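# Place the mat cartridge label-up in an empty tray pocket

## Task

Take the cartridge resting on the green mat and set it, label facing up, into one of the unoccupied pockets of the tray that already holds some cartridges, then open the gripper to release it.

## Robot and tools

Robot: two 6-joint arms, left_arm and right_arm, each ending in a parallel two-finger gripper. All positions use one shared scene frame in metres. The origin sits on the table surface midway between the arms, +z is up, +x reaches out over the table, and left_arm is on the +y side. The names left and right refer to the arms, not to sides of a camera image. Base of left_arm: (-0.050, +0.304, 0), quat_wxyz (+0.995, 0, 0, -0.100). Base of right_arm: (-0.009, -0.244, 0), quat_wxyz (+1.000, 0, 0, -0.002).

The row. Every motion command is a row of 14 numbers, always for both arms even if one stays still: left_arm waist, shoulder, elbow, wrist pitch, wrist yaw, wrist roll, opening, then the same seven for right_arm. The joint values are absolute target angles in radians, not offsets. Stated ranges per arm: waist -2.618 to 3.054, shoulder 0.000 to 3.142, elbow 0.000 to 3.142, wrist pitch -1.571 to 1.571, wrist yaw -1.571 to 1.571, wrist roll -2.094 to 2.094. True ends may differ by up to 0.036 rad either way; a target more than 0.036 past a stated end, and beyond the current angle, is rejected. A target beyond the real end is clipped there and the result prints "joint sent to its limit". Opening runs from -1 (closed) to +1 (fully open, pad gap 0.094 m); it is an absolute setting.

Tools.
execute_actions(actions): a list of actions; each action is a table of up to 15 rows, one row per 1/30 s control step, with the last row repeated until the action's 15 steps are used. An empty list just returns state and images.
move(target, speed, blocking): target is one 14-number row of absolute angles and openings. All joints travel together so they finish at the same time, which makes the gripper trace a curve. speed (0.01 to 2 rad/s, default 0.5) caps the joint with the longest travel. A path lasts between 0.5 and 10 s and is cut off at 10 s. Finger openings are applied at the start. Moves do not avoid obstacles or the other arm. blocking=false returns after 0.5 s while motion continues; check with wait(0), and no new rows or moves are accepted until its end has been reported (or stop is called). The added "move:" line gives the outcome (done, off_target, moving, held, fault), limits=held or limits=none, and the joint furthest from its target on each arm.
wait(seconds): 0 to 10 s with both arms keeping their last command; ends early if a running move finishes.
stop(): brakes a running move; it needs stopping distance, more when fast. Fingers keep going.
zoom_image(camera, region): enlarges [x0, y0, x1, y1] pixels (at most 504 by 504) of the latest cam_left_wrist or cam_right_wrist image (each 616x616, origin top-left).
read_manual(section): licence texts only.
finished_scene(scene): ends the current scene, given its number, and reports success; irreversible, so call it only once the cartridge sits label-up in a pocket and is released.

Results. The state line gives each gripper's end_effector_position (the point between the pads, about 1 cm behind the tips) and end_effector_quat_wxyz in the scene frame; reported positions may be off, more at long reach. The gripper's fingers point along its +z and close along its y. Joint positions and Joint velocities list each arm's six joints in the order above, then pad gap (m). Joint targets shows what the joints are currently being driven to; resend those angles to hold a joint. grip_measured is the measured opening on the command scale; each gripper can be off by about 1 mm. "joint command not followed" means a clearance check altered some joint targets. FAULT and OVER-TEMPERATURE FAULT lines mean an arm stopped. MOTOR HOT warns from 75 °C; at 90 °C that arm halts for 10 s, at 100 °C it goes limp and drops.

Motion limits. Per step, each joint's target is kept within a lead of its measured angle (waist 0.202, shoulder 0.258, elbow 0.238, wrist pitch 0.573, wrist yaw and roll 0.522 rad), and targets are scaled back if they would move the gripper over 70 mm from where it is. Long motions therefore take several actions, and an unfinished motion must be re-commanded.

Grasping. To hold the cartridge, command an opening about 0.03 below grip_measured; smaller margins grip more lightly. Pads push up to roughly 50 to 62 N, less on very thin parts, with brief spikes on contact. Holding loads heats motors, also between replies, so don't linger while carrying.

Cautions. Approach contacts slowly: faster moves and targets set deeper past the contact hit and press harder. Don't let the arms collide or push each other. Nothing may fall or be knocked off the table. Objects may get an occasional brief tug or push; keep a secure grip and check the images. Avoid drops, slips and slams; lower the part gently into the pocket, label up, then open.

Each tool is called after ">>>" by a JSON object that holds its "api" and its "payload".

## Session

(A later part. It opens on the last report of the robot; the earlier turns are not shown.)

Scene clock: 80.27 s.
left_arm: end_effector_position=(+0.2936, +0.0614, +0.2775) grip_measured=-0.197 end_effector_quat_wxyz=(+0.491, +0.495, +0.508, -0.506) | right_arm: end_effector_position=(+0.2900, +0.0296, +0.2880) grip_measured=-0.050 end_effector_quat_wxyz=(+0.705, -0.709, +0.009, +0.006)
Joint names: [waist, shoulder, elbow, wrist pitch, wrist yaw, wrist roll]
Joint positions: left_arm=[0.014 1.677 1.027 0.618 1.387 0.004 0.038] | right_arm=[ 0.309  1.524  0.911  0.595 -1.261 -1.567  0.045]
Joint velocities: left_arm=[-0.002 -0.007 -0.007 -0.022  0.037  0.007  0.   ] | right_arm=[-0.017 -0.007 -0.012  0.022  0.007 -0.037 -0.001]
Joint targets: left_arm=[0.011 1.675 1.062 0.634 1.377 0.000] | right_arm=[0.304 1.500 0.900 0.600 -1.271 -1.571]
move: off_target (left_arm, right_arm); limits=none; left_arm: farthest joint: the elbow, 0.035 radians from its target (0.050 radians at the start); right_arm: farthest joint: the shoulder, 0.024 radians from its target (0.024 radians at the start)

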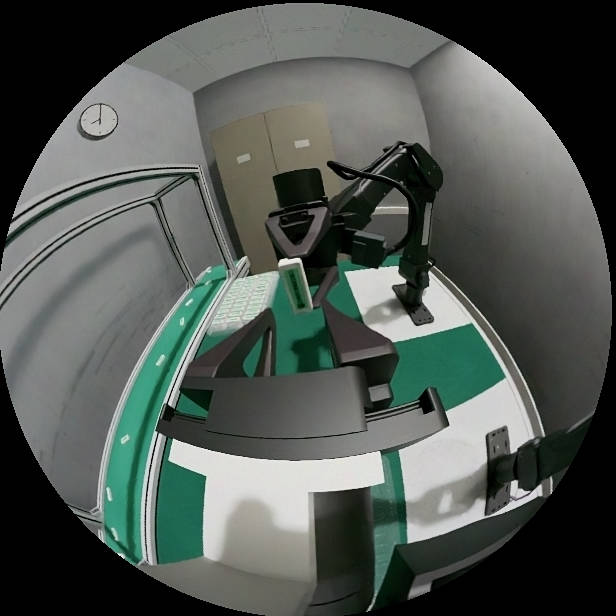

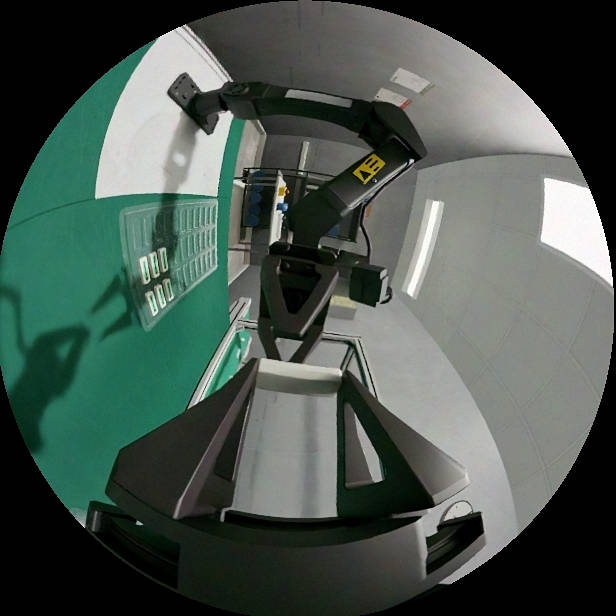

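>>> {"api": "move", "payload": {"target": [-0.009,1.675,1.095,0.634,1.357,0,-0.2,0.304,1.5,0.9,0.6,-1.271,-1.571,-0.075], "speed": 0.1}}

>>> {"api": "zoom_image", "payload": {"camera": "cam_left_wrist", "region": [230, 230, 380, 380]}}

>>> {"api": "zoom_image", "payload": {"camera": "cam_right_wrist", "region": [220, 270, 380, 430]}}

Scene clock: 84.07 s.
left_arm: end_effector_position=(+0.2963, +0.0551, +0.2893) grip_measured=-0.197 end_effector_quat_wxyz=(+0.503, +0.502, +0.497, -0.498) | right_arm: end_effector_position=(+0.2900, +0.0296, +0.2880) grip_measured=-0.050 end_effector_quat_wxyz=(+0.705, -0.709, +0.009, +0.006)
Joint names: [waist, shoulder, elbow, wrist pitch, wrist yaw, wrist roll]
Joint positions: left_arm=[-0.002  1.677  1.061  0.621  1.367  0.004  0.038] | right_arm=[ 0.309  1.524  0.911  0.595 -1.261 -1.567  0.045]
Joint velocities: left_arm=[-0.002 -0.002  0.007 -0.037 -0.022 -0.081 -0.   ] | right_arm=[-0.012 -0.002  0.022 -0.066  0.095 -0.051 -0.   ]
Joint targets: left_arm=[-0.009 1.675 1.095 0.634 1.357 -0.000] | right_arm=[0.304 1.500 0.900 0.600 -1.271 -1.571]
move: off_target (left_arm, right_arm); limits=none; left_arm: farthest joint: the elbow, 0.034 radians from its target (0.068 radians at the start); right_arm: farthest joint: the shoulder, 0.024 radians from its target (0.024 radians at the start)

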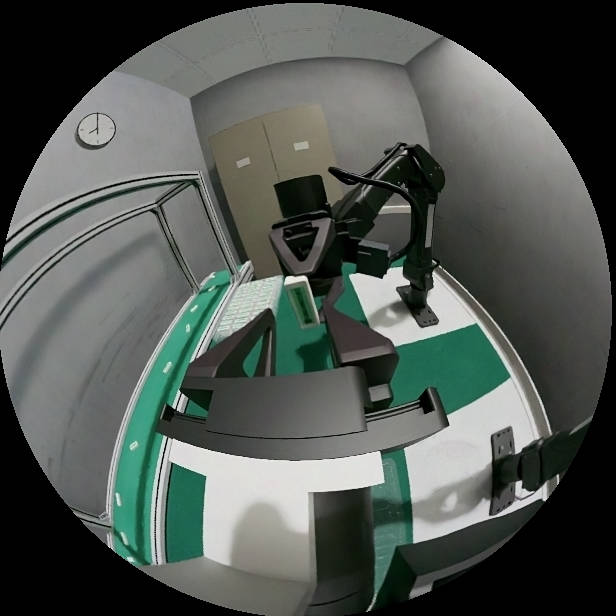

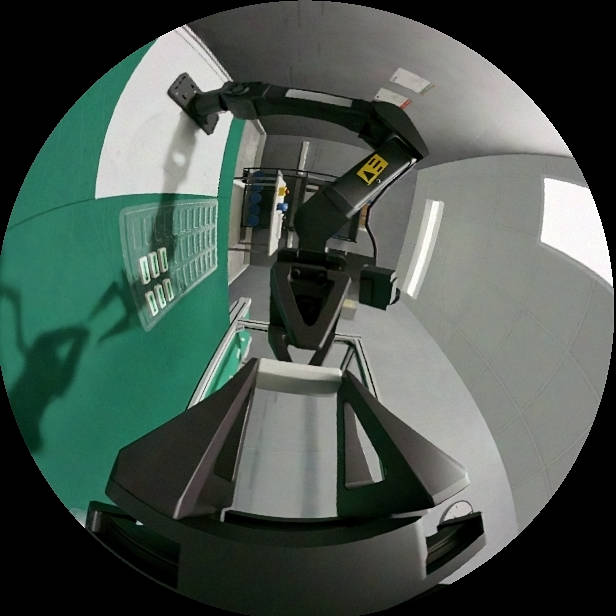

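Region (230, 230, 380, 380) of cam_left_wrist's 616x616 image, scaled by 3.360, with more detail than that image has.

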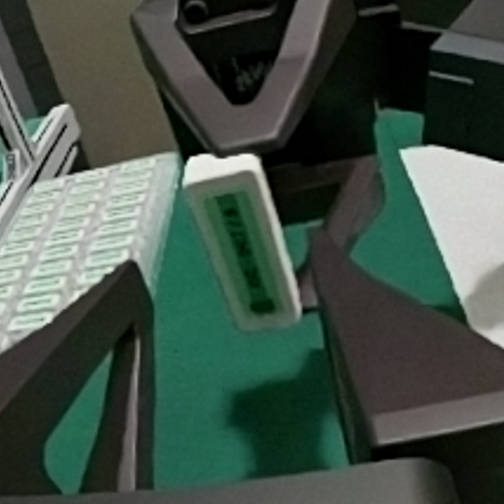

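Region (220, 270, 380, 430) of cam_right_wrist's 616x616 image, scaled by 3.150, with more detail than that image has.

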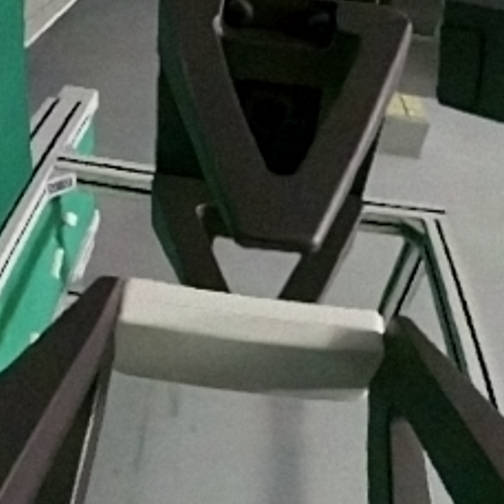

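>>> {"api": "move", "payload": {"target": [-0.041,1.675,1.095,0.634,1.329,0,-0.4,0.304,1.5,0.9,0.6,-1.271,-1.571,-0.075], "speed": 0.1}}

>>> {"api": "zoom_image", "payload": {"camera": "cam_left_wrist", "region": [250, 250, 370, 370]}}

>>> {"api": "zoom_image", "payload": {"camera": "cam_right_wrist", "region": [220, 270, 380, 430]}}

Scene clock: 92.70 s.
left_arm: end_effector_position=(+0.2929, +0.0437, +0.2893) grip_measured=-0.397 end_effector_quat_wxyz=(+0.502, +0.503, +0.496, -0.499) | right_arm: end_effector_position=(+0.2900, +0.0296, +0.2880) grip_measured=-0.050 end_effector_quat_wxyz=(+0.705, -0.709, +0.009, +0.006)
Joint names: [waist, shoulder, elbow, wrist pitch, wrist yaw, wrist roll]
Joint positions: left_arm=[-0.035  1.677  1.061  0.621  1.339  0.004  0.028] | right_arm=[ 0.309  1.524  0.911  0.595 -1.261 -1.567  0.045]
Joint velocities: left_arm=[ 0.007 -0.007 -0.007 -0.007 -0.022 -0.022 -0.   ] | right_arm=[-0.037 -0.007 -0.012 -0.051  0.037  0.022  0.001]
Joint targets: left_arm=[-0.041 1.675 1.095 0.634 1.329 0.000] | right_arm=[0.304 1.500 0.900 0.600 -1.271 -1.571]
move: off_target (left_arm, right_arm); limits=none; left_arm: farthest joint: the elbow, 0.034 radians from its target (0.034 radians at the start); right_arm: farthest joint: the shoulder, 0.024 radians from its target (0.024 radians at the start)

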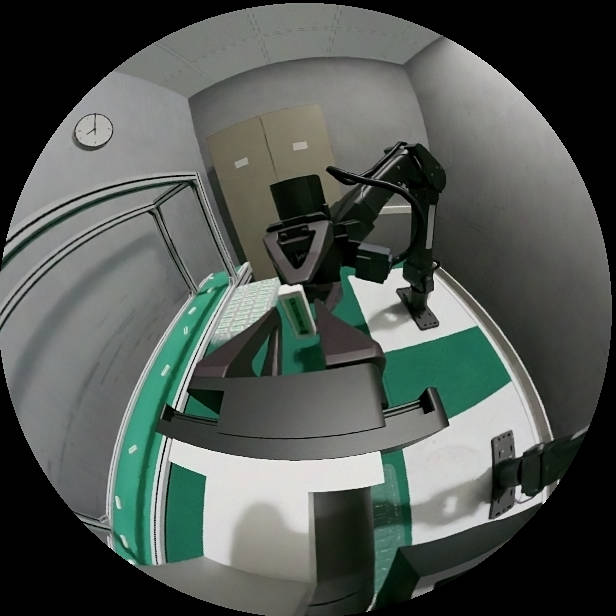

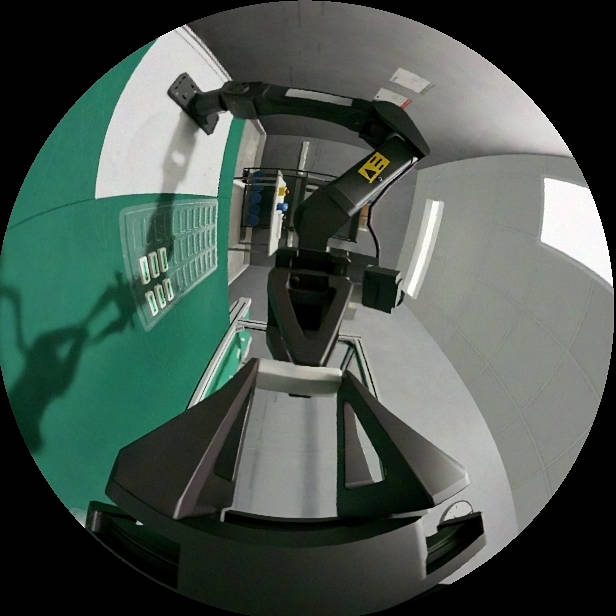

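Region (250, 250, 370, 370) of cam_left_wrist's 616x616 image, scaled by 4.200, with more detail than that image has.

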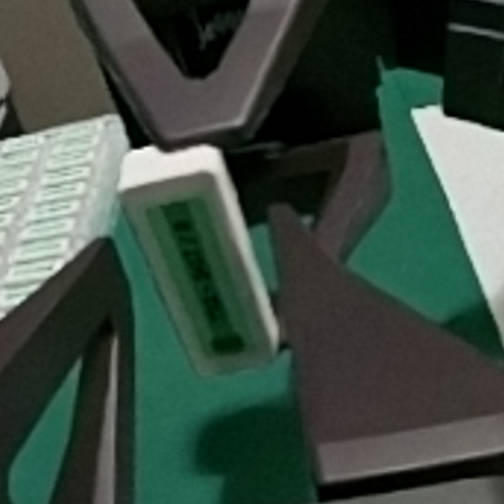

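Region (220, 270, 380, 430) of cam_right_wrist's 616x616 image, scaled by 3.150, with more detail than that image has.

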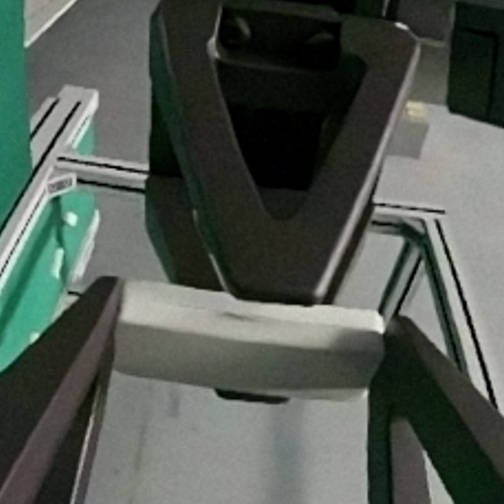

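>>> {"api": "execute_actions", "payload": {"actions": [[[-0.041,1.675,1.095,0.634,1.329,0,-0.5,0.304,1.5,0.9,0.6,-1.271,-1.571,-0.075],[-0.041,1.675,1.095,0.634,1.329,0,-0.55,0.304,1.5,0.9,0.6,-1.271,-1.571,-0.075],[-0.041,1.675,1.095,0.634,1.329,0,-0.58,0.304,1.5,0.9,0.6,-1.271,-1.571,-0.075],[-0.041,1.675,1.095,0.634,1.329,0,-0.6,0.304,1.5,0.9,0.6,-1.271,-1.571,-0.075],[-0.041,1.675,1.095,0.634,1.329,0,-0.62,0.304,1.5,0.9,0.6,-1.271,-1.571,-0.075],[-0.041,1.675,1.095,0.634,1.329,0,-0.64,0.304,1.5,0.9,0.6,-1.271,-1.571,-0.075],[-0.041,1.675,1.095,0.634,1.329,0,-0.66,0.304,1.5,0.9,0.6,-1.271,-1.571,-0.075]]]}}

>>> {"api": "zoom_image", "payload": {"camera": "cam_left_wrist", "region": [250, 250, 370, 370]}}

>>> {"api": "zoom_image", "payload": {"camera": "cam_right_wrist", "region": [220, 270, 380, 430]}}

Scene clock: 97.67 s.
left_arm: end_effector_position=(+0.2929, +0.0437, +0.2893) grip_measured=-0.648 end_effector_quat_wxyz=(+0.501, +0.503, +0.497, -0.500) | right_arm: end_effector_position=(+0.2900, +0.0296, +0.2881) grip_measured=-0.050 end_effector_quat_wxyz=(+0.705, -0.709, +0.007, +0.003)
Joint names: [waist, shoulder, elbow, wrist pitch, wrist yaw, wrist roll]
Joint positions: left_arm=[-0.035  1.677  1.061  0.621  1.339  0.002  0.017] | right_arm=[ 0.309  1.524  0.911  0.596 -1.26  -1.573  0.045]
Joint velocities: left_arm=[ 0.017 -0.007 -0.007 -0.007 -0.007  0.037 -0.   ] | right_arm=[-0.002 -0.002 -0.007 -0.066 -0.007  0.007 -0.   ]
Joint targets: left_arm=[-0.041 1.675 1.095 0.634 1.329 0.000] | right_arm=[0.304 1.500 0.900 0.600 -1.271 -1.571]

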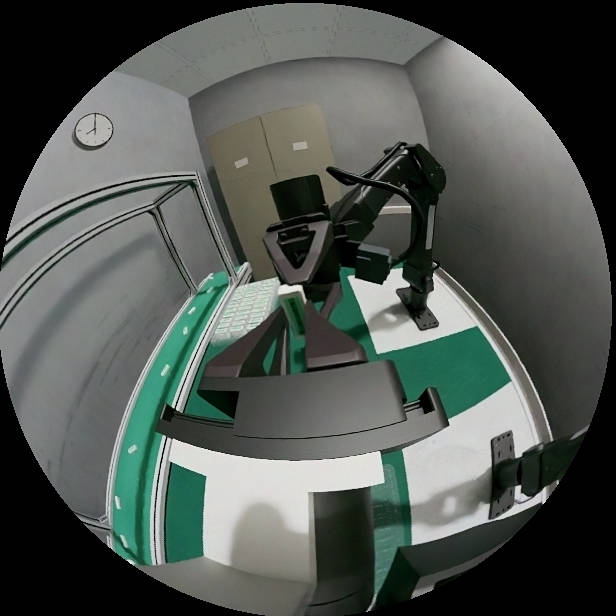

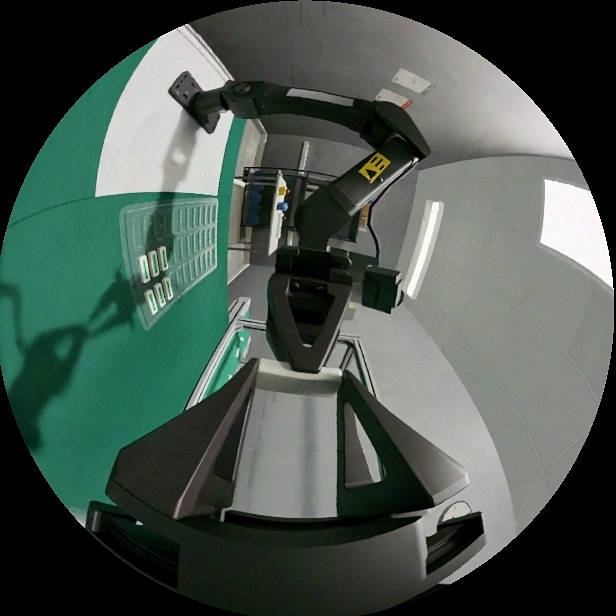

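Region (250, 250, 370, 370) of cam_left_wrist's 616x616 image, scaled by 4.200, with more detail than that image has.

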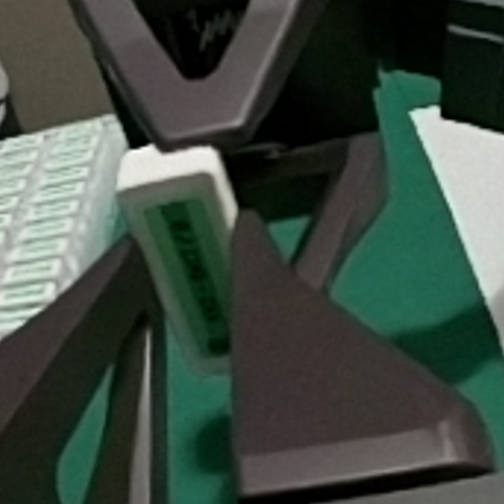

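Region (220, 270, 380, 430) of cam_right_wrist's 616x616 image, scaled by 3.150, with more detail than that image has.

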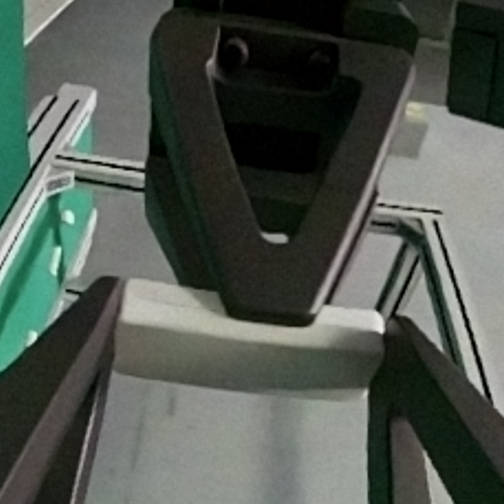

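>>> {"api": "execute_actions", "payload": {"actions": [[[-0.041,1.675,1.095,0.634,1.329,0,-0.55,0.304,1.5,0.9,0.6,-1.271,-1.571,-0.075],[-0.041,1.675,1.095,0.634,1.329,0,-0.55,0.304,1.5,0.9,0.6,-1.271,-1.571,-0.075],[-0.041,1.675,1.095,0.634,1.329,0,-0.55,0.304,1.5,0.9,0.6,-1.271,-1.571,-0.075],[-0.03,1.675,1.095,0.634,1.345,-0.02,-0.55,0.304,1.5,0.9,0.6,-1.271,-1.571,-0.075],[-0.02,1.675,1.095,0.634,1.357,-0.02,-0.55,0.304,1.5,0.9,0.6,-1.271,-1.571,-0.075]],[[-0.02,1.675,1.095,0.634,1.357,-0.02,-0.58,0.304,1.5,0.9,0.6,-1.271,-1.571,-0.075],[-0.02,1.675,1.095,0.634,1.357,-0.02,-0.6,0.304,1.5,0.9,0.6,-1.271,-1.571,-0.075],[-0.02,1.675,1.095,0.634,1.357,-0.02,-0.62,0.304,1.5,0.9,0.6,-1.271,-1.571,-0.075],[-0.02,1.675,1.095,0.634,1.357,-0.02,-0.64,0.304,1.5,0.9,0.6,-1.271,-1.571,-0.075],[-0.02,1.675,1.095,0.634,1.357,-0.02,-0.66,0.304,1.5,0.9,0.6,-1.271,-1.571,-0.075],[-0.02,1.675,1.095,0.634,1.357,-0.02,-0.68,0.304,1.5,0.9,0.6,-1.271,-1.571,-0.075]]]}}

>>> {"api": "zoom_image", "payload": {"camera": "cam_right_wrist", "region": [220, 270, 380, 430]}}

Scene clock: 105.70 s.
left_arm: end_effector_position=(+0.2925, +0.0468, +0.2893) grip_measured=-0.666 end_effector_quat_wxyz=(+0.496, +0.500, +0.499, -0.505) | right_arm: end_effector_position=(+0.2899, +0.0296, +0.2881) grip_measured=-0.050 end_effector_quat_wxyz=(+0.705, -0.709, +0.006, +0.003)
Joint names: [waist, shoulder, elbow, wrist pitch, wrist yaw, wrist roll]
Joint positions: left_arm=[-0.026  1.677  1.061  0.621  1.354 -0.014  0.016] | right_arm=[ 0.309  1.524  0.911  0.597 -1.261 -1.573  0.045]
Joint velocities: left_arm=[-0.012 -0.007 -0.002 -0.007  0.066 -0.022  0.   ] | right_arm=[-0.007 -0.007 -0.002 -0.022 -0.007  0.037 -0.002]
Joint targets: left_arm=[-0.020 1.675 1.095 0.634 1.357 -0.020] | right_arm=[0.304 1.500 0.900 0.600 -1.271 -1.571]

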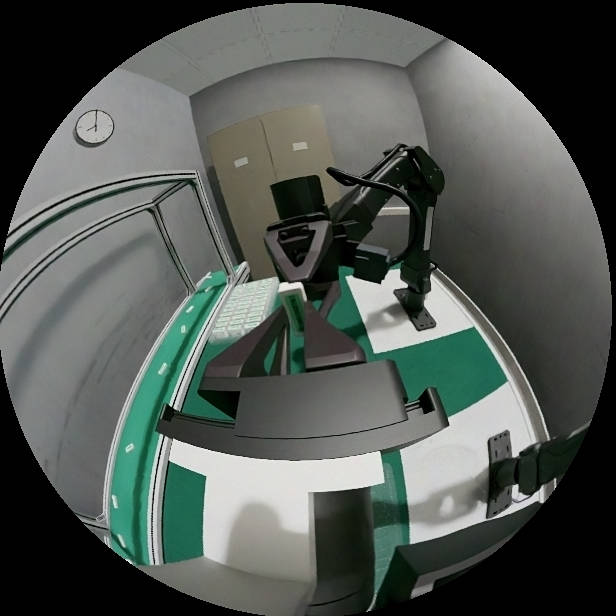

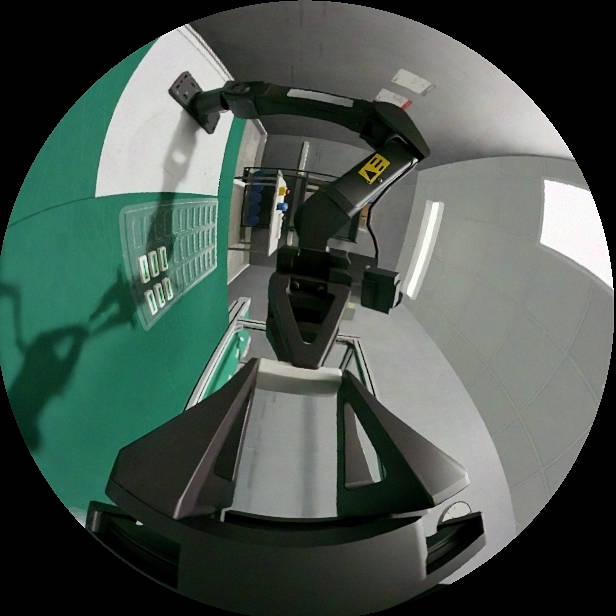

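Region (220, 270, 380, 430) of cam_right_wrist's 616x616 image, scaled by 3.150, with more detail than that image has.

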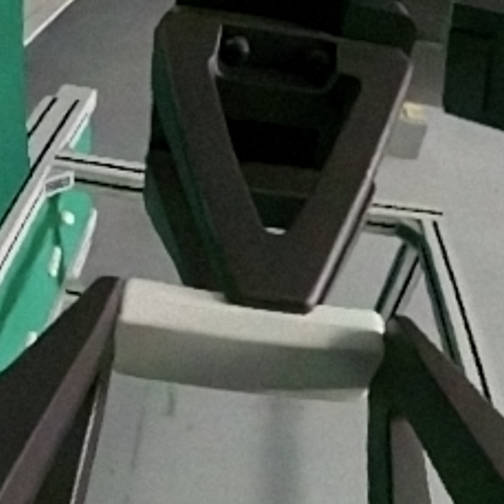

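Tighten, release the right, and back it off.

>>> {"api": "execute_actions", "payload": {"actions": [[[-0.02,1.675,1.095,0.634,1.357,-0.02,-0.7,0.304,1.5,0.9,0.6,-1.271,-1.571,-0.075],[-0.02,1.675,1.095,0.634,1.357,-0.02,-0.71,0.304,1.5,0.9,0.6,-1.271,-1.571,-0.075]]]}}

Scene clock: 110.10 s.
left_arm: end_effector_position=(+0.2925, +0.0468, +0.2893) grip_measured=-0.683 end_effector_quat_wxyz=(+0.495, +0.500, +0.499, -0.505) | right_arm: end_effector_position=(+0.2899, +0.0296, +0.2881) grip_measured=-0.050 end_effector_quat_wxyz=(+0.705, -0.709, +0.006, +0.003)
Joint names: [waist, shoulder, elbow, wrist pitch, wrist yaw, wrist roll]
Joint positions: left_arm=[-0.026  1.677  1.061  0.621  1.354 -0.014  0.015] | right_arm=[ 0.309  1.524  0.911  0.597 -1.261 -1.573  0.045]
Joint velocities: left_arm=[-0.017 -0.022 -0.017 -0.037  0.066 -0.022 -0.   ] | right_arm=[ 0.002 -0.027  0.017  0.022 -0.081 -0.037  0.001]
Joint targets: left_arm=[-0.020 1.675 1.095 0.634 1.357 -0.020] | right_arm=[0.304 1.500 0.900 0.600 -1.271 -1.571]

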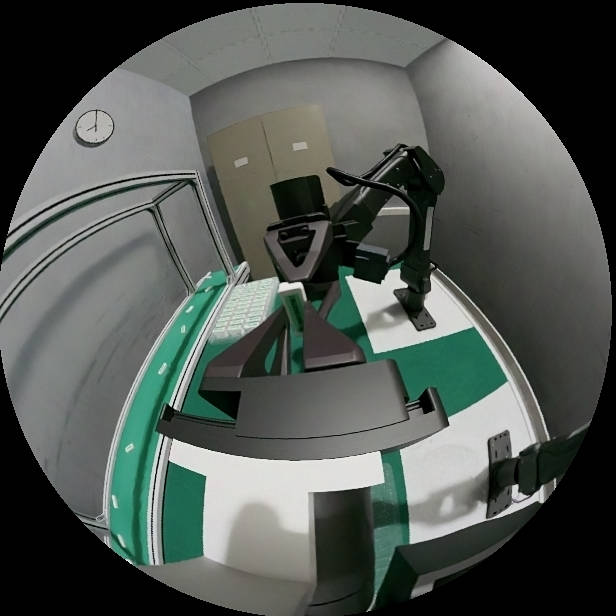

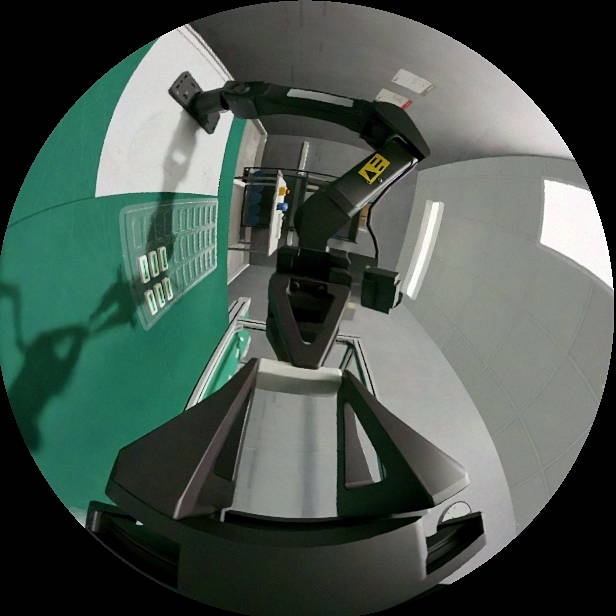

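>>> {"api": "execute_actions", "payload": {"actions": [[[-0.02,1.675,1.095,0.634,1.357,-0.02,-0.71,0.304,1.5,0.9,0.6,-1.271,-1.571,0.1],[-0.02,1.675,1.095,0.634,1.357,-0.02,-0.71,0.304,1.5,0.9,0.6,-1.271,-1.571,0.2],[-0.02,1.675,1.095,0.634,1.357,-0.02,-0.71,0.304,1.5,0.9,0.6,-1.271,-1.571,0.3],[-0.02,1.675,1.095,0.634,1.357,-0.02,-0.71,0.304,1.5,0.9,0.6,-1.271,-1.571,0.4],[-0.02,1.675,1.095,0.634,1.357,-0.02,-0.71,0.304,1.5,0.9,0.6,-1.271,-1.571,0.5],[-0.02,1.675,1.095,0.634,1.357,-0.02,-0.71,0.29,1.5,0.9,0.6,-1.285,-1.571,0.6],[-0.02,1.675,1.095,0.634,1.357,-0.02,-0.71,0.275,1.5,0.9,0.6,-1.3,-1.571,0.6],[-0.02,1.675,1.095,0.634,1.357,-0.02,-0.71,0.26,1.5,0.9,0.6,-1.315,-1.571,0.6],[-0.02,1.675,1.095,0.634,1.357,-0.02,-0.71,0.245,1.5,0.9,0.6,-1.33,-1.571,0.6],[-0.02,1.675,1.095,0.634,1.357,-0.02,-0.71,0.23,1.5,0.9,0.6,-1.345,-1.571,0.6],[-0.02,1.675,1.095,0.634,1.357,-0.02,-0.71,0.215,1.5,0.9,0.6,-1.36,-1.571,0.6],[-0.02,1.675,1.095,0.634,1.357,-0.02,-0.71,0.2,1.5,0.9,0.6,-1.375,-1.571,0.6]]]}}

>>> {"api": "move", "payload": {"target": [0.225,1.775,1.355,-1.125,-0.01,0.02,-0.71,0.2,1.5,0.9,0.6,-1.375,-1.571,0.6], "speed": 1.0}}

>>> {"api": "zoom_image", "payload": {"camera": "cam_left_wrist", "region": [180, 130, 430, 380]}}

Scene clock: 118.50 s.
left_arm: end_effector_position=(+0.2925, +0.0468, +0.2893) grip_measured=-0.683 end_effector_quat_wxyz=(+0.495, +0.500, +0.499, -0.505) | right_arm: end_effector_position=(+0.3036, -0.0028, +0.2884) grip_measured=+0.598 end_effector_quat_wxyz=(+0.706, -0.708, +0.017, -0.007)
Joint names: [waist, shoulder, elbow, wrist pitch, wrist yaw, wrist roll]
Joint positions: left_arm=[-0.026  1.677  1.061  0.621  1.354 -0.014  0.015] | right_arm=[ 0.202  1.524  0.911  0.597 -1.338 -1.573  0.075]
Joint velocities: left_arm=[-0.002 -0.007  0.002 -0.037 -0.022  0.007  0.   ] | right_arm=[-0.105 -0.017 -0.017  0.066 -0.11  -0.051 -0.001]
Joint targets: left_arm=[-0.020 1.675 1.095 0.634 1.357 -0.020] | right_arm=[0.200 1.500 0.900 0.600 -1.375 -1.571]

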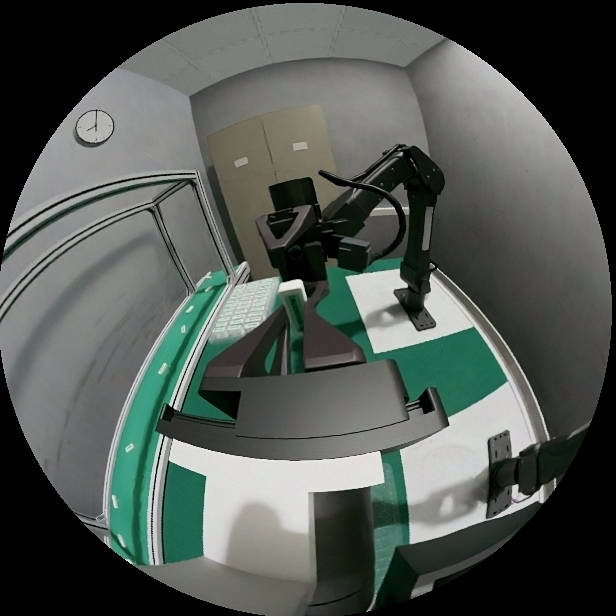

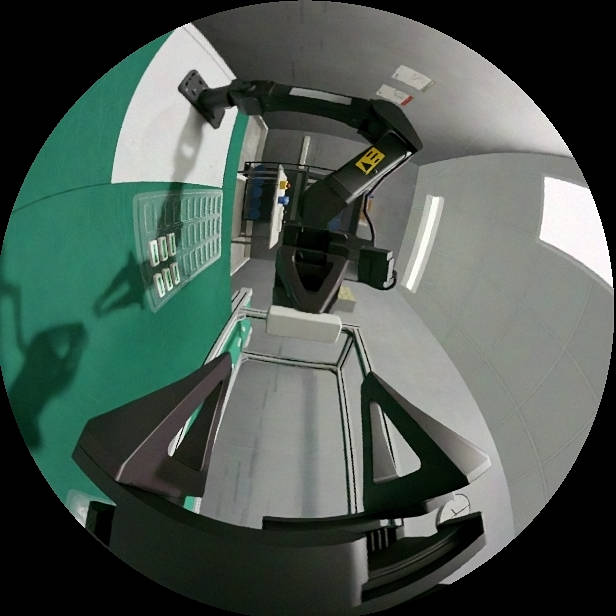

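Scene clock: 121.13 s.
left_arm: end_effector_position=(+0.2682, +0.3112, +0.0755) grip_measured=-0.683 end_effector_quat_wxyz=(-0.002, -0.003, +1.000, +0.001) | right_arm: end_effector_position=(+0.2993, -0.0033, +0.2885) grip_measured=+0.598 end_effector_quat_wxyz=(+0.706, -0.708, +0.008, +0.002)
Joint names: [waist, shoulder, elbow, wrist pitch, wrist yaw, wrist roll]
Joint positions: left_arm=[ 0.221  1.772  1.319 -1.122 -0.002  0.013  0.015] | right_arm=[ 0.2    1.524  0.911  0.597 -1.365 -1.573  0.075]
Joint velocities: left_arm=[-0.012  0.002 -0.007 -0.037 -0.007  0.022  0.   ] | right_arm=[-0.002 -0.032  0.017  0.022  0.051 -0.037 -0.001]
Joint targets: left_arm=[0.225 1.775 1.355 -1.125 -0.010 0.020] | right_arm=[0.200 1.500 0.900 0.600 -1.375 -1.571]
move: off_target (left_arm, right_arm); limits=none; left_arm: farthest joint: the elbow, 0.036 radians from its target (0.294 radians at the start); right_arm: farthest joint: the shoulder, 0.024 radians from its target (0.024 radians at the start)

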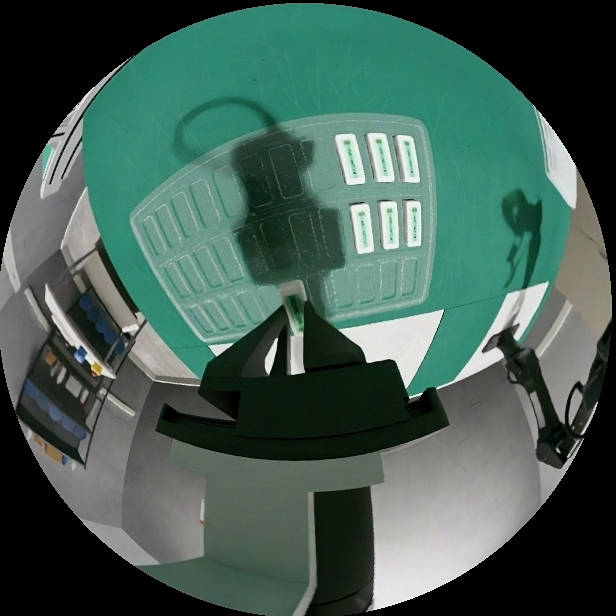

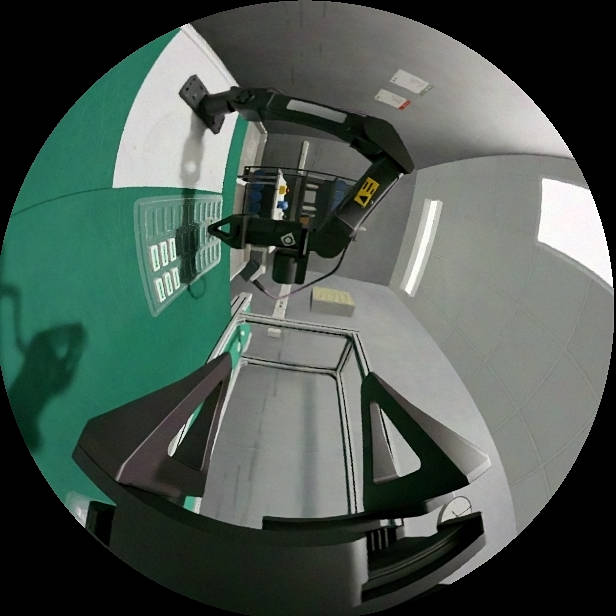

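Region (180, 130, 430, 380) of cam_left_wrist's 616x616 image, scaled by 2.016, with more detail than that image has.

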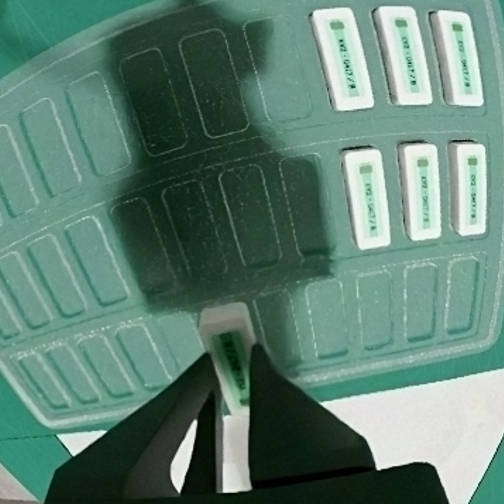

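>>> {"api": "move", "payload": {"target": [0.245,1.942,1.454,-1.03,-0.01,0.04,-0.71,0.2,1.5,0.9,0.6,-1.375,-1.571,0.6], "speed": 0.3}}

>>> {"api": "zoom_image", "payload": {"camera": "cam_left_wrist", "region": [200, 180, 420, 360]}}

Scene clock: 129.53 s.
left_arm: end_effector_position=(+0.3073, +0.3187, +0.0445) grip_measured=-0.683 end_effector_quat_wxyz=(-0.002, -0.002, +1.000, +0.002) | right_arm: end_effector_position=(+0.2993, -0.0033, +0.2885) grip_measured=+0.598 end_effector_quat_wxyz=(+0.706, -0.708, +0.008, +0.002)
Joint names: [waist, shoulder, elbow, wrist pitch, wrist yaw, wrist roll]
Joint positions: left_arm=[ 0.239  1.945  1.418 -1.048 -0.003  0.033  0.015] | right_arm=[ 0.2    1.524  0.911  0.597 -1.365 -1.573  0.075]
Joint velocities: left_arm=[ 0.002 -0.012  0.007  0.037 -0.007  0.007 -0.001] | right_arm=[-0.002 -0.007 -0.002 -0.037 -0.051 -0.022 -0.   ]
Joint targets: left_arm=[0.245 1.942 1.454 -1.030 -0.010 0.040] | right_arm=[0.200 1.500 0.900 0.600 -1.375 -1.571]
move: off_target (left_arm, right_arm); limits=none; left_arm: farthest joint: the elbow, 0.036 radians from its target (0.135 radians at the start); right_arm: farthest joint: the shoulder, 0.024 radians from its target (0.024 radians at the start)

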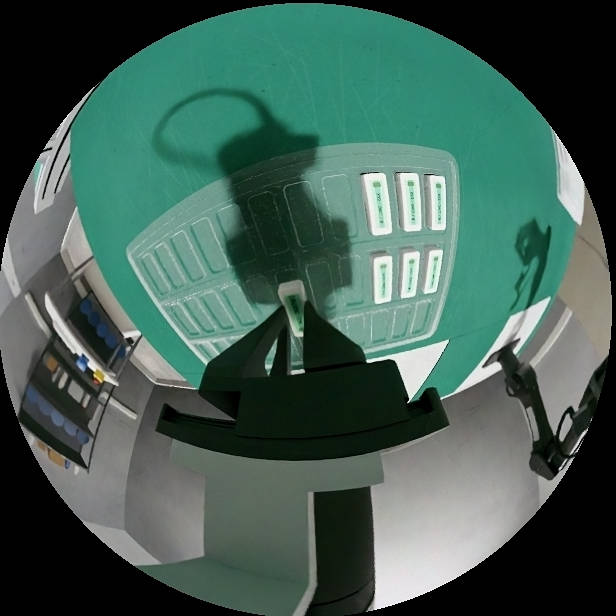

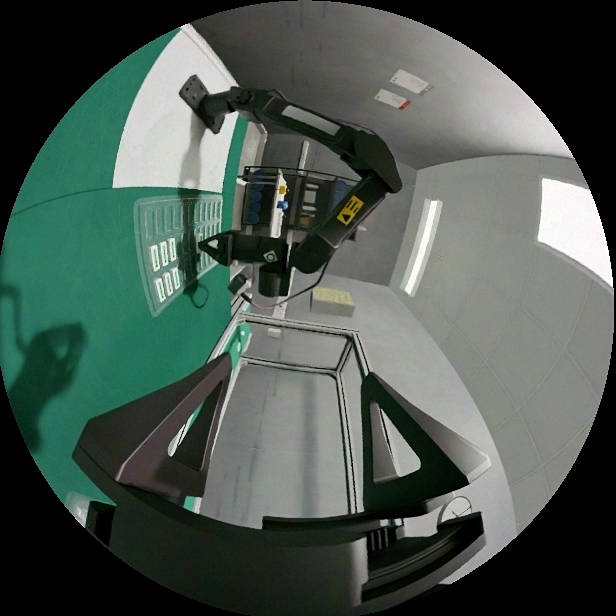

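Region (200, 180, 420, 360) of cam_left_wrist's 616x616 image, scaled by 2.291, with more detail than that image has; it fills the top 412 rows of this view, and the rest is white.

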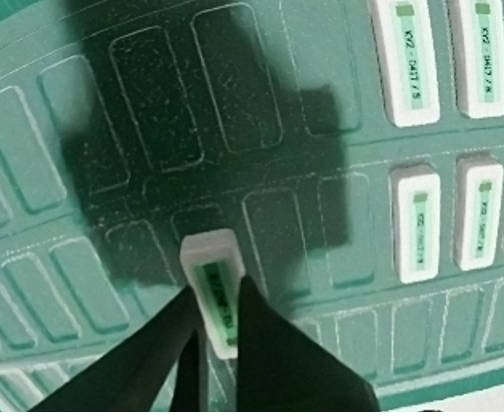

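>>> {"api": "move", "payload": {"target": [0.255,1.955,1.383,-0.986,-0.01,0.05,-0.71,0.2,1.5,0.9,0.6,-1.375,-1.571,0.6], "speed": 0.15}}

>>> {"api": "zoom_image", "payload": {"camera": "cam_left_wrist", "region": [220, 220, 420, 360]}}

Scene clock: 133.60 s.
left_arm: end_effector_position=(+0.3076, +0.3224, +0.0337) grip_measured=-0.683 end_effector_quat_wxyz=(-0.001, -0.002, +1.000, +0.002) | right_arm: end_effector_position=(+0.2993, -0.0033, +0.2885) grip_measured=+0.598 end_effector_quat_wxyz=(+0.706, -0.708, +0.008, +0.002)
Joint names: [waist, shoulder, elbow, wrist pitch, wrist yaw, wrist roll]
Joint positions: left_arm=[ 0.249  1.957  1.389 -1.005 -0.004  0.044  0.015] | right_arm=[ 0.2    1.524  0.911  0.597 -1.365 -1.573  0.075]
Joint velocities: left_arm=[-0.007 -0.002 -0.002  0.095 -0.051  0.037  0.   ] | right_arm=[-0.007 -0.012  0.007 -0.095  0.066  0.037 -0.001]
Joint targets: left_arm=[0.255 1.955 1.383 -0.986 -0.010 0.050] | right_arm=[0.200 1.500 0.900 0.600 -1.375 -1.571]
move: off_target (right_arm); limits=none; left_arm: farthest joint: the wrist pitch, 0.019 radians from its target (0.062 radians at the start); right_arm: farthest joint: the shoulder, 0.024 radians from its target (0.024 radians at the start)

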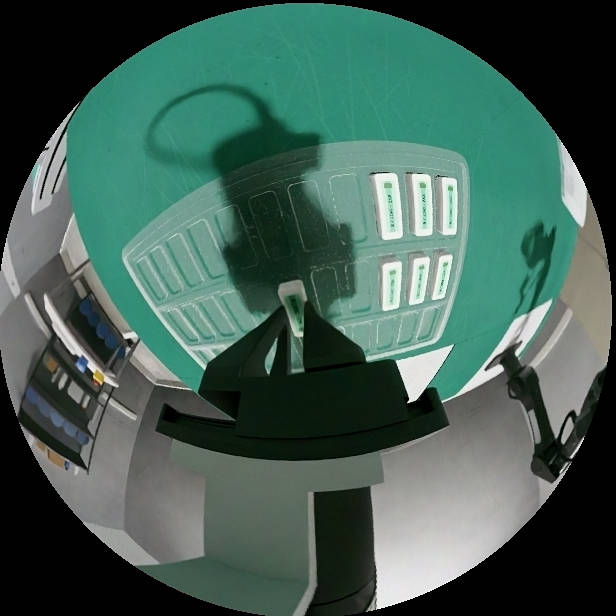

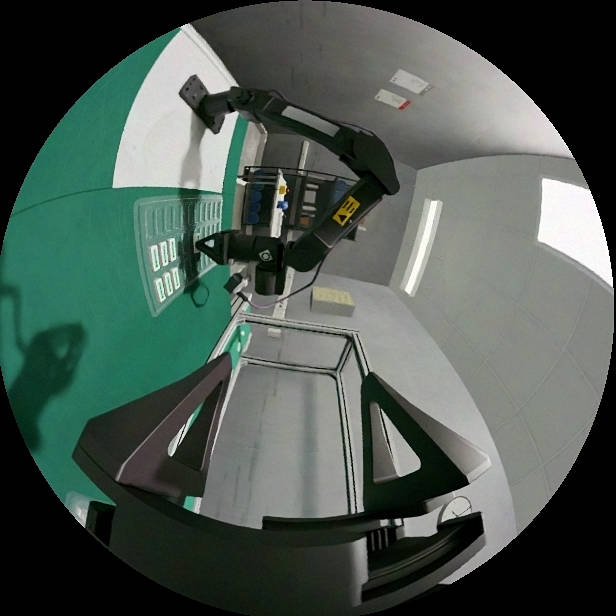

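Region (220, 220, 420, 360) of cam_left_wrist's 616x616 image, scaled by 2.520, with more detail than that image has; it fills the top 353 rows of this view, and the rest is white.

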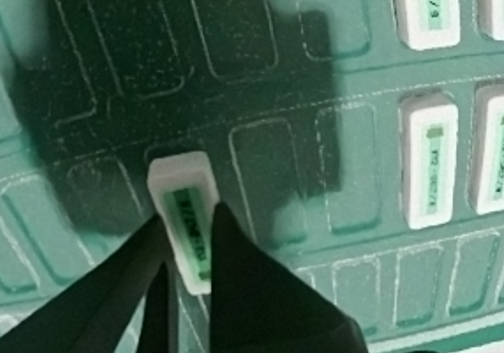

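>>> {"api": "zoom_image", "payload": {"camera": "cam_left_wrist", "region": [240, 250, 350, 340]}}

>>> {"api": "zoom_image", "payload": {"camera": "cam_right_wrist", "region": [140, 200, 240, 300]}}

Region (240, 250, 350, 340) of cam_left_wrist's 616x616 image, scaled by 4.582, with more detail than that image has; it fills the top 412 rows of this view, and the rest is white.

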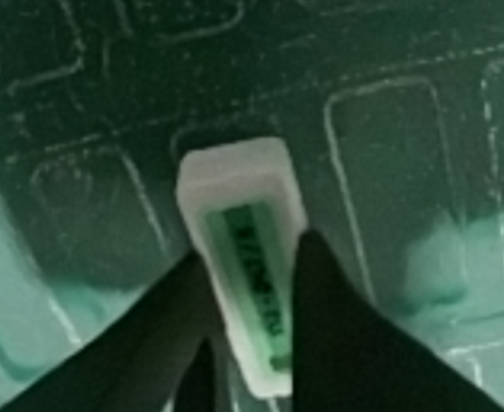

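Region (140, 200, 240, 300) of cam_right_wrist's 616x616 image, scaled by 5.040, with more detail than that image has.

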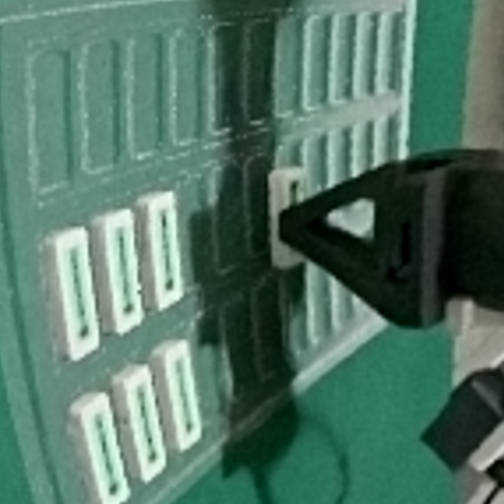

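>>> {"api": "move", "payload": {"target": [0.255,1.962,1.366,-0.961,-0.01,-0.013,-0.71,0.2,1.5,0.9,0.6,-1.375,-1.571,0.6], "speed": 0.15}}

>>> {"api": "zoom_image", "payload": {"camera": "cam_left_wrist", "region": [240, 250, 350, 350]}}

>>> {"api": "zoom_image", "payload": {"camera": "cam_right_wrist", "region": [150, 210, 220, 280]}}

Scene clock: 143.63 s.
left_arm: end_effector_position=(+0.3083, +0.3224, +0.0297) grip_measured=-0.683 end_effector_quat_wxyz=(+0.003, -0.027, +1.000, +0.002) | right_arm: end_effector_position=(+0.2993, -0.0033, +0.2885) grip_measured=+0.598 end_effector_quat_wxyz=(+0.706, -0.708, +0.008, +0.002)
Joint names: [waist, shoulder, elbow, wrist pitch, wrist yaw, wrist roll]
Joint positions: left_arm=[ 0.249  1.957  1.373 -0.98  -0.004 -0.006  0.015] | right_arm=[ 0.2    1.524  0.911  0.597 -1.365 -1.573  0.075]
Joint velocities: left_arm=[ 0.007  0.002  0.007  0.037 -0.051  0.051  0.   ] | right_arm=[-0.002 -0.007  0.017  0.066 -0.051  0.022 -0.001]
Joint targets: left_arm=[0.255 1.962 1.366 -0.961 -0.010 -0.013] | right_arm=[0.200 1.500 0.900 0.600 -1.375 -1.571]
move: off_target (right_arm); limits=none; left_arm: farthest joint: the wrist pitch, 0.019 radians from its target (0.043 radians at the start); right_arm: farthest joint: the shoulder, 0.024 radians from its target (0.024 radians at the start)

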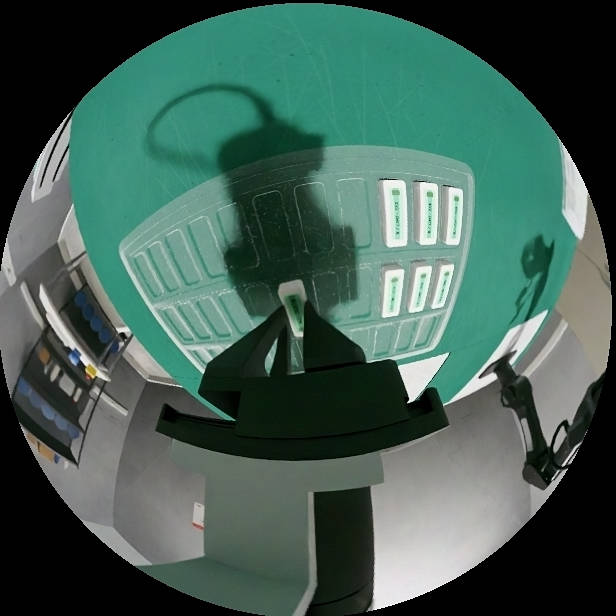

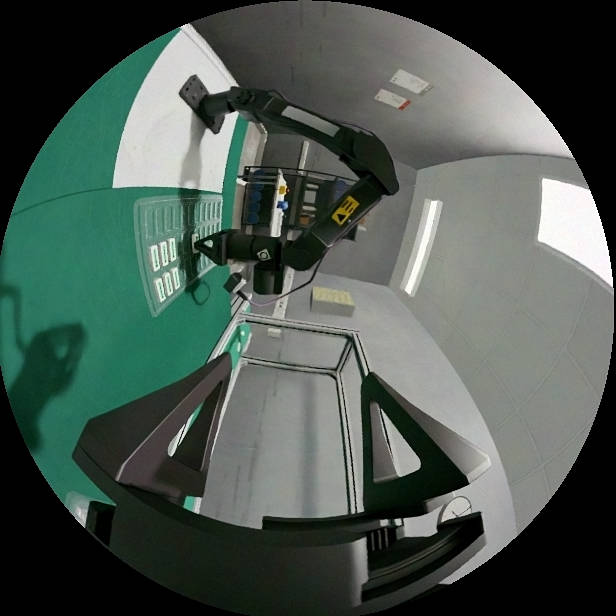

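Region (240, 250, 350, 350) of cam_left_wrist's 616x616 image, scaled by 4.582, with more detail than that image has; it fills the top 458 rows of this view, and the rest is white.

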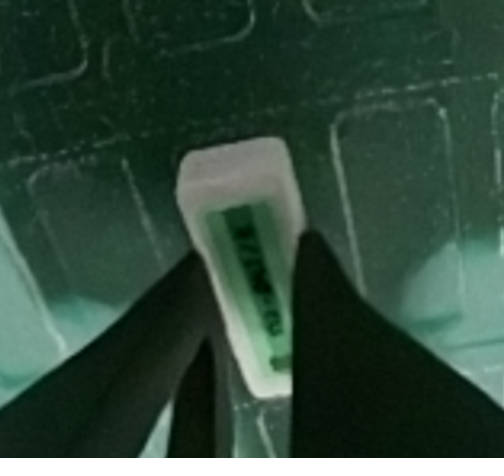

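Region (150, 210, 220, 280) of cam_right_wrist's 616x616 image, scaled by 7.200, with more detail than that image has.

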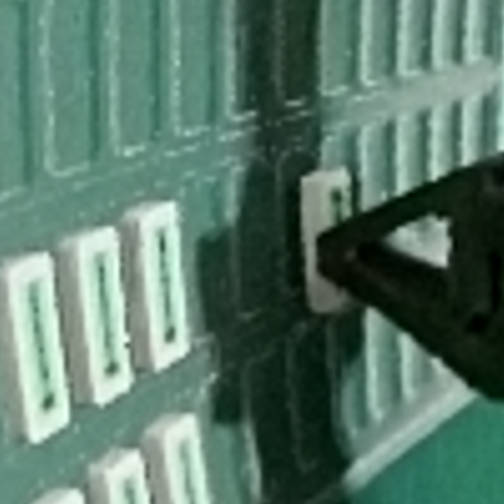

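>>> {"api": "zoom_image", "payload": {"camera": "cam_right_wrist", "region": [165, 222, 210, 267]}}

>>> {"api": "zoom_image", "payload": {"camera": "cam_left_wrist", "region": [270, 240, 420, 350]}}

Region (165, 222, 210, 267) of cam_right_wrist's 616x616 image, scaled by 11.200, with more detail than that image has.

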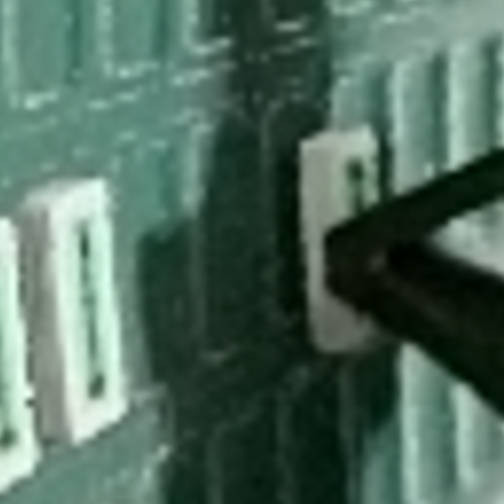

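Region (270, 240, 420, 350) of cam_left_wrist's 616x616 image, scaled by 3.360, with more detail than that image has; it fills the top 370 rows of this view, and the rest is white.

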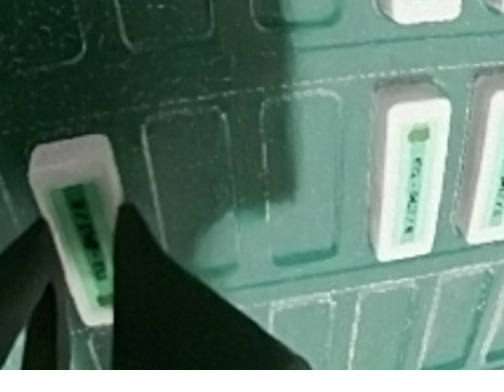

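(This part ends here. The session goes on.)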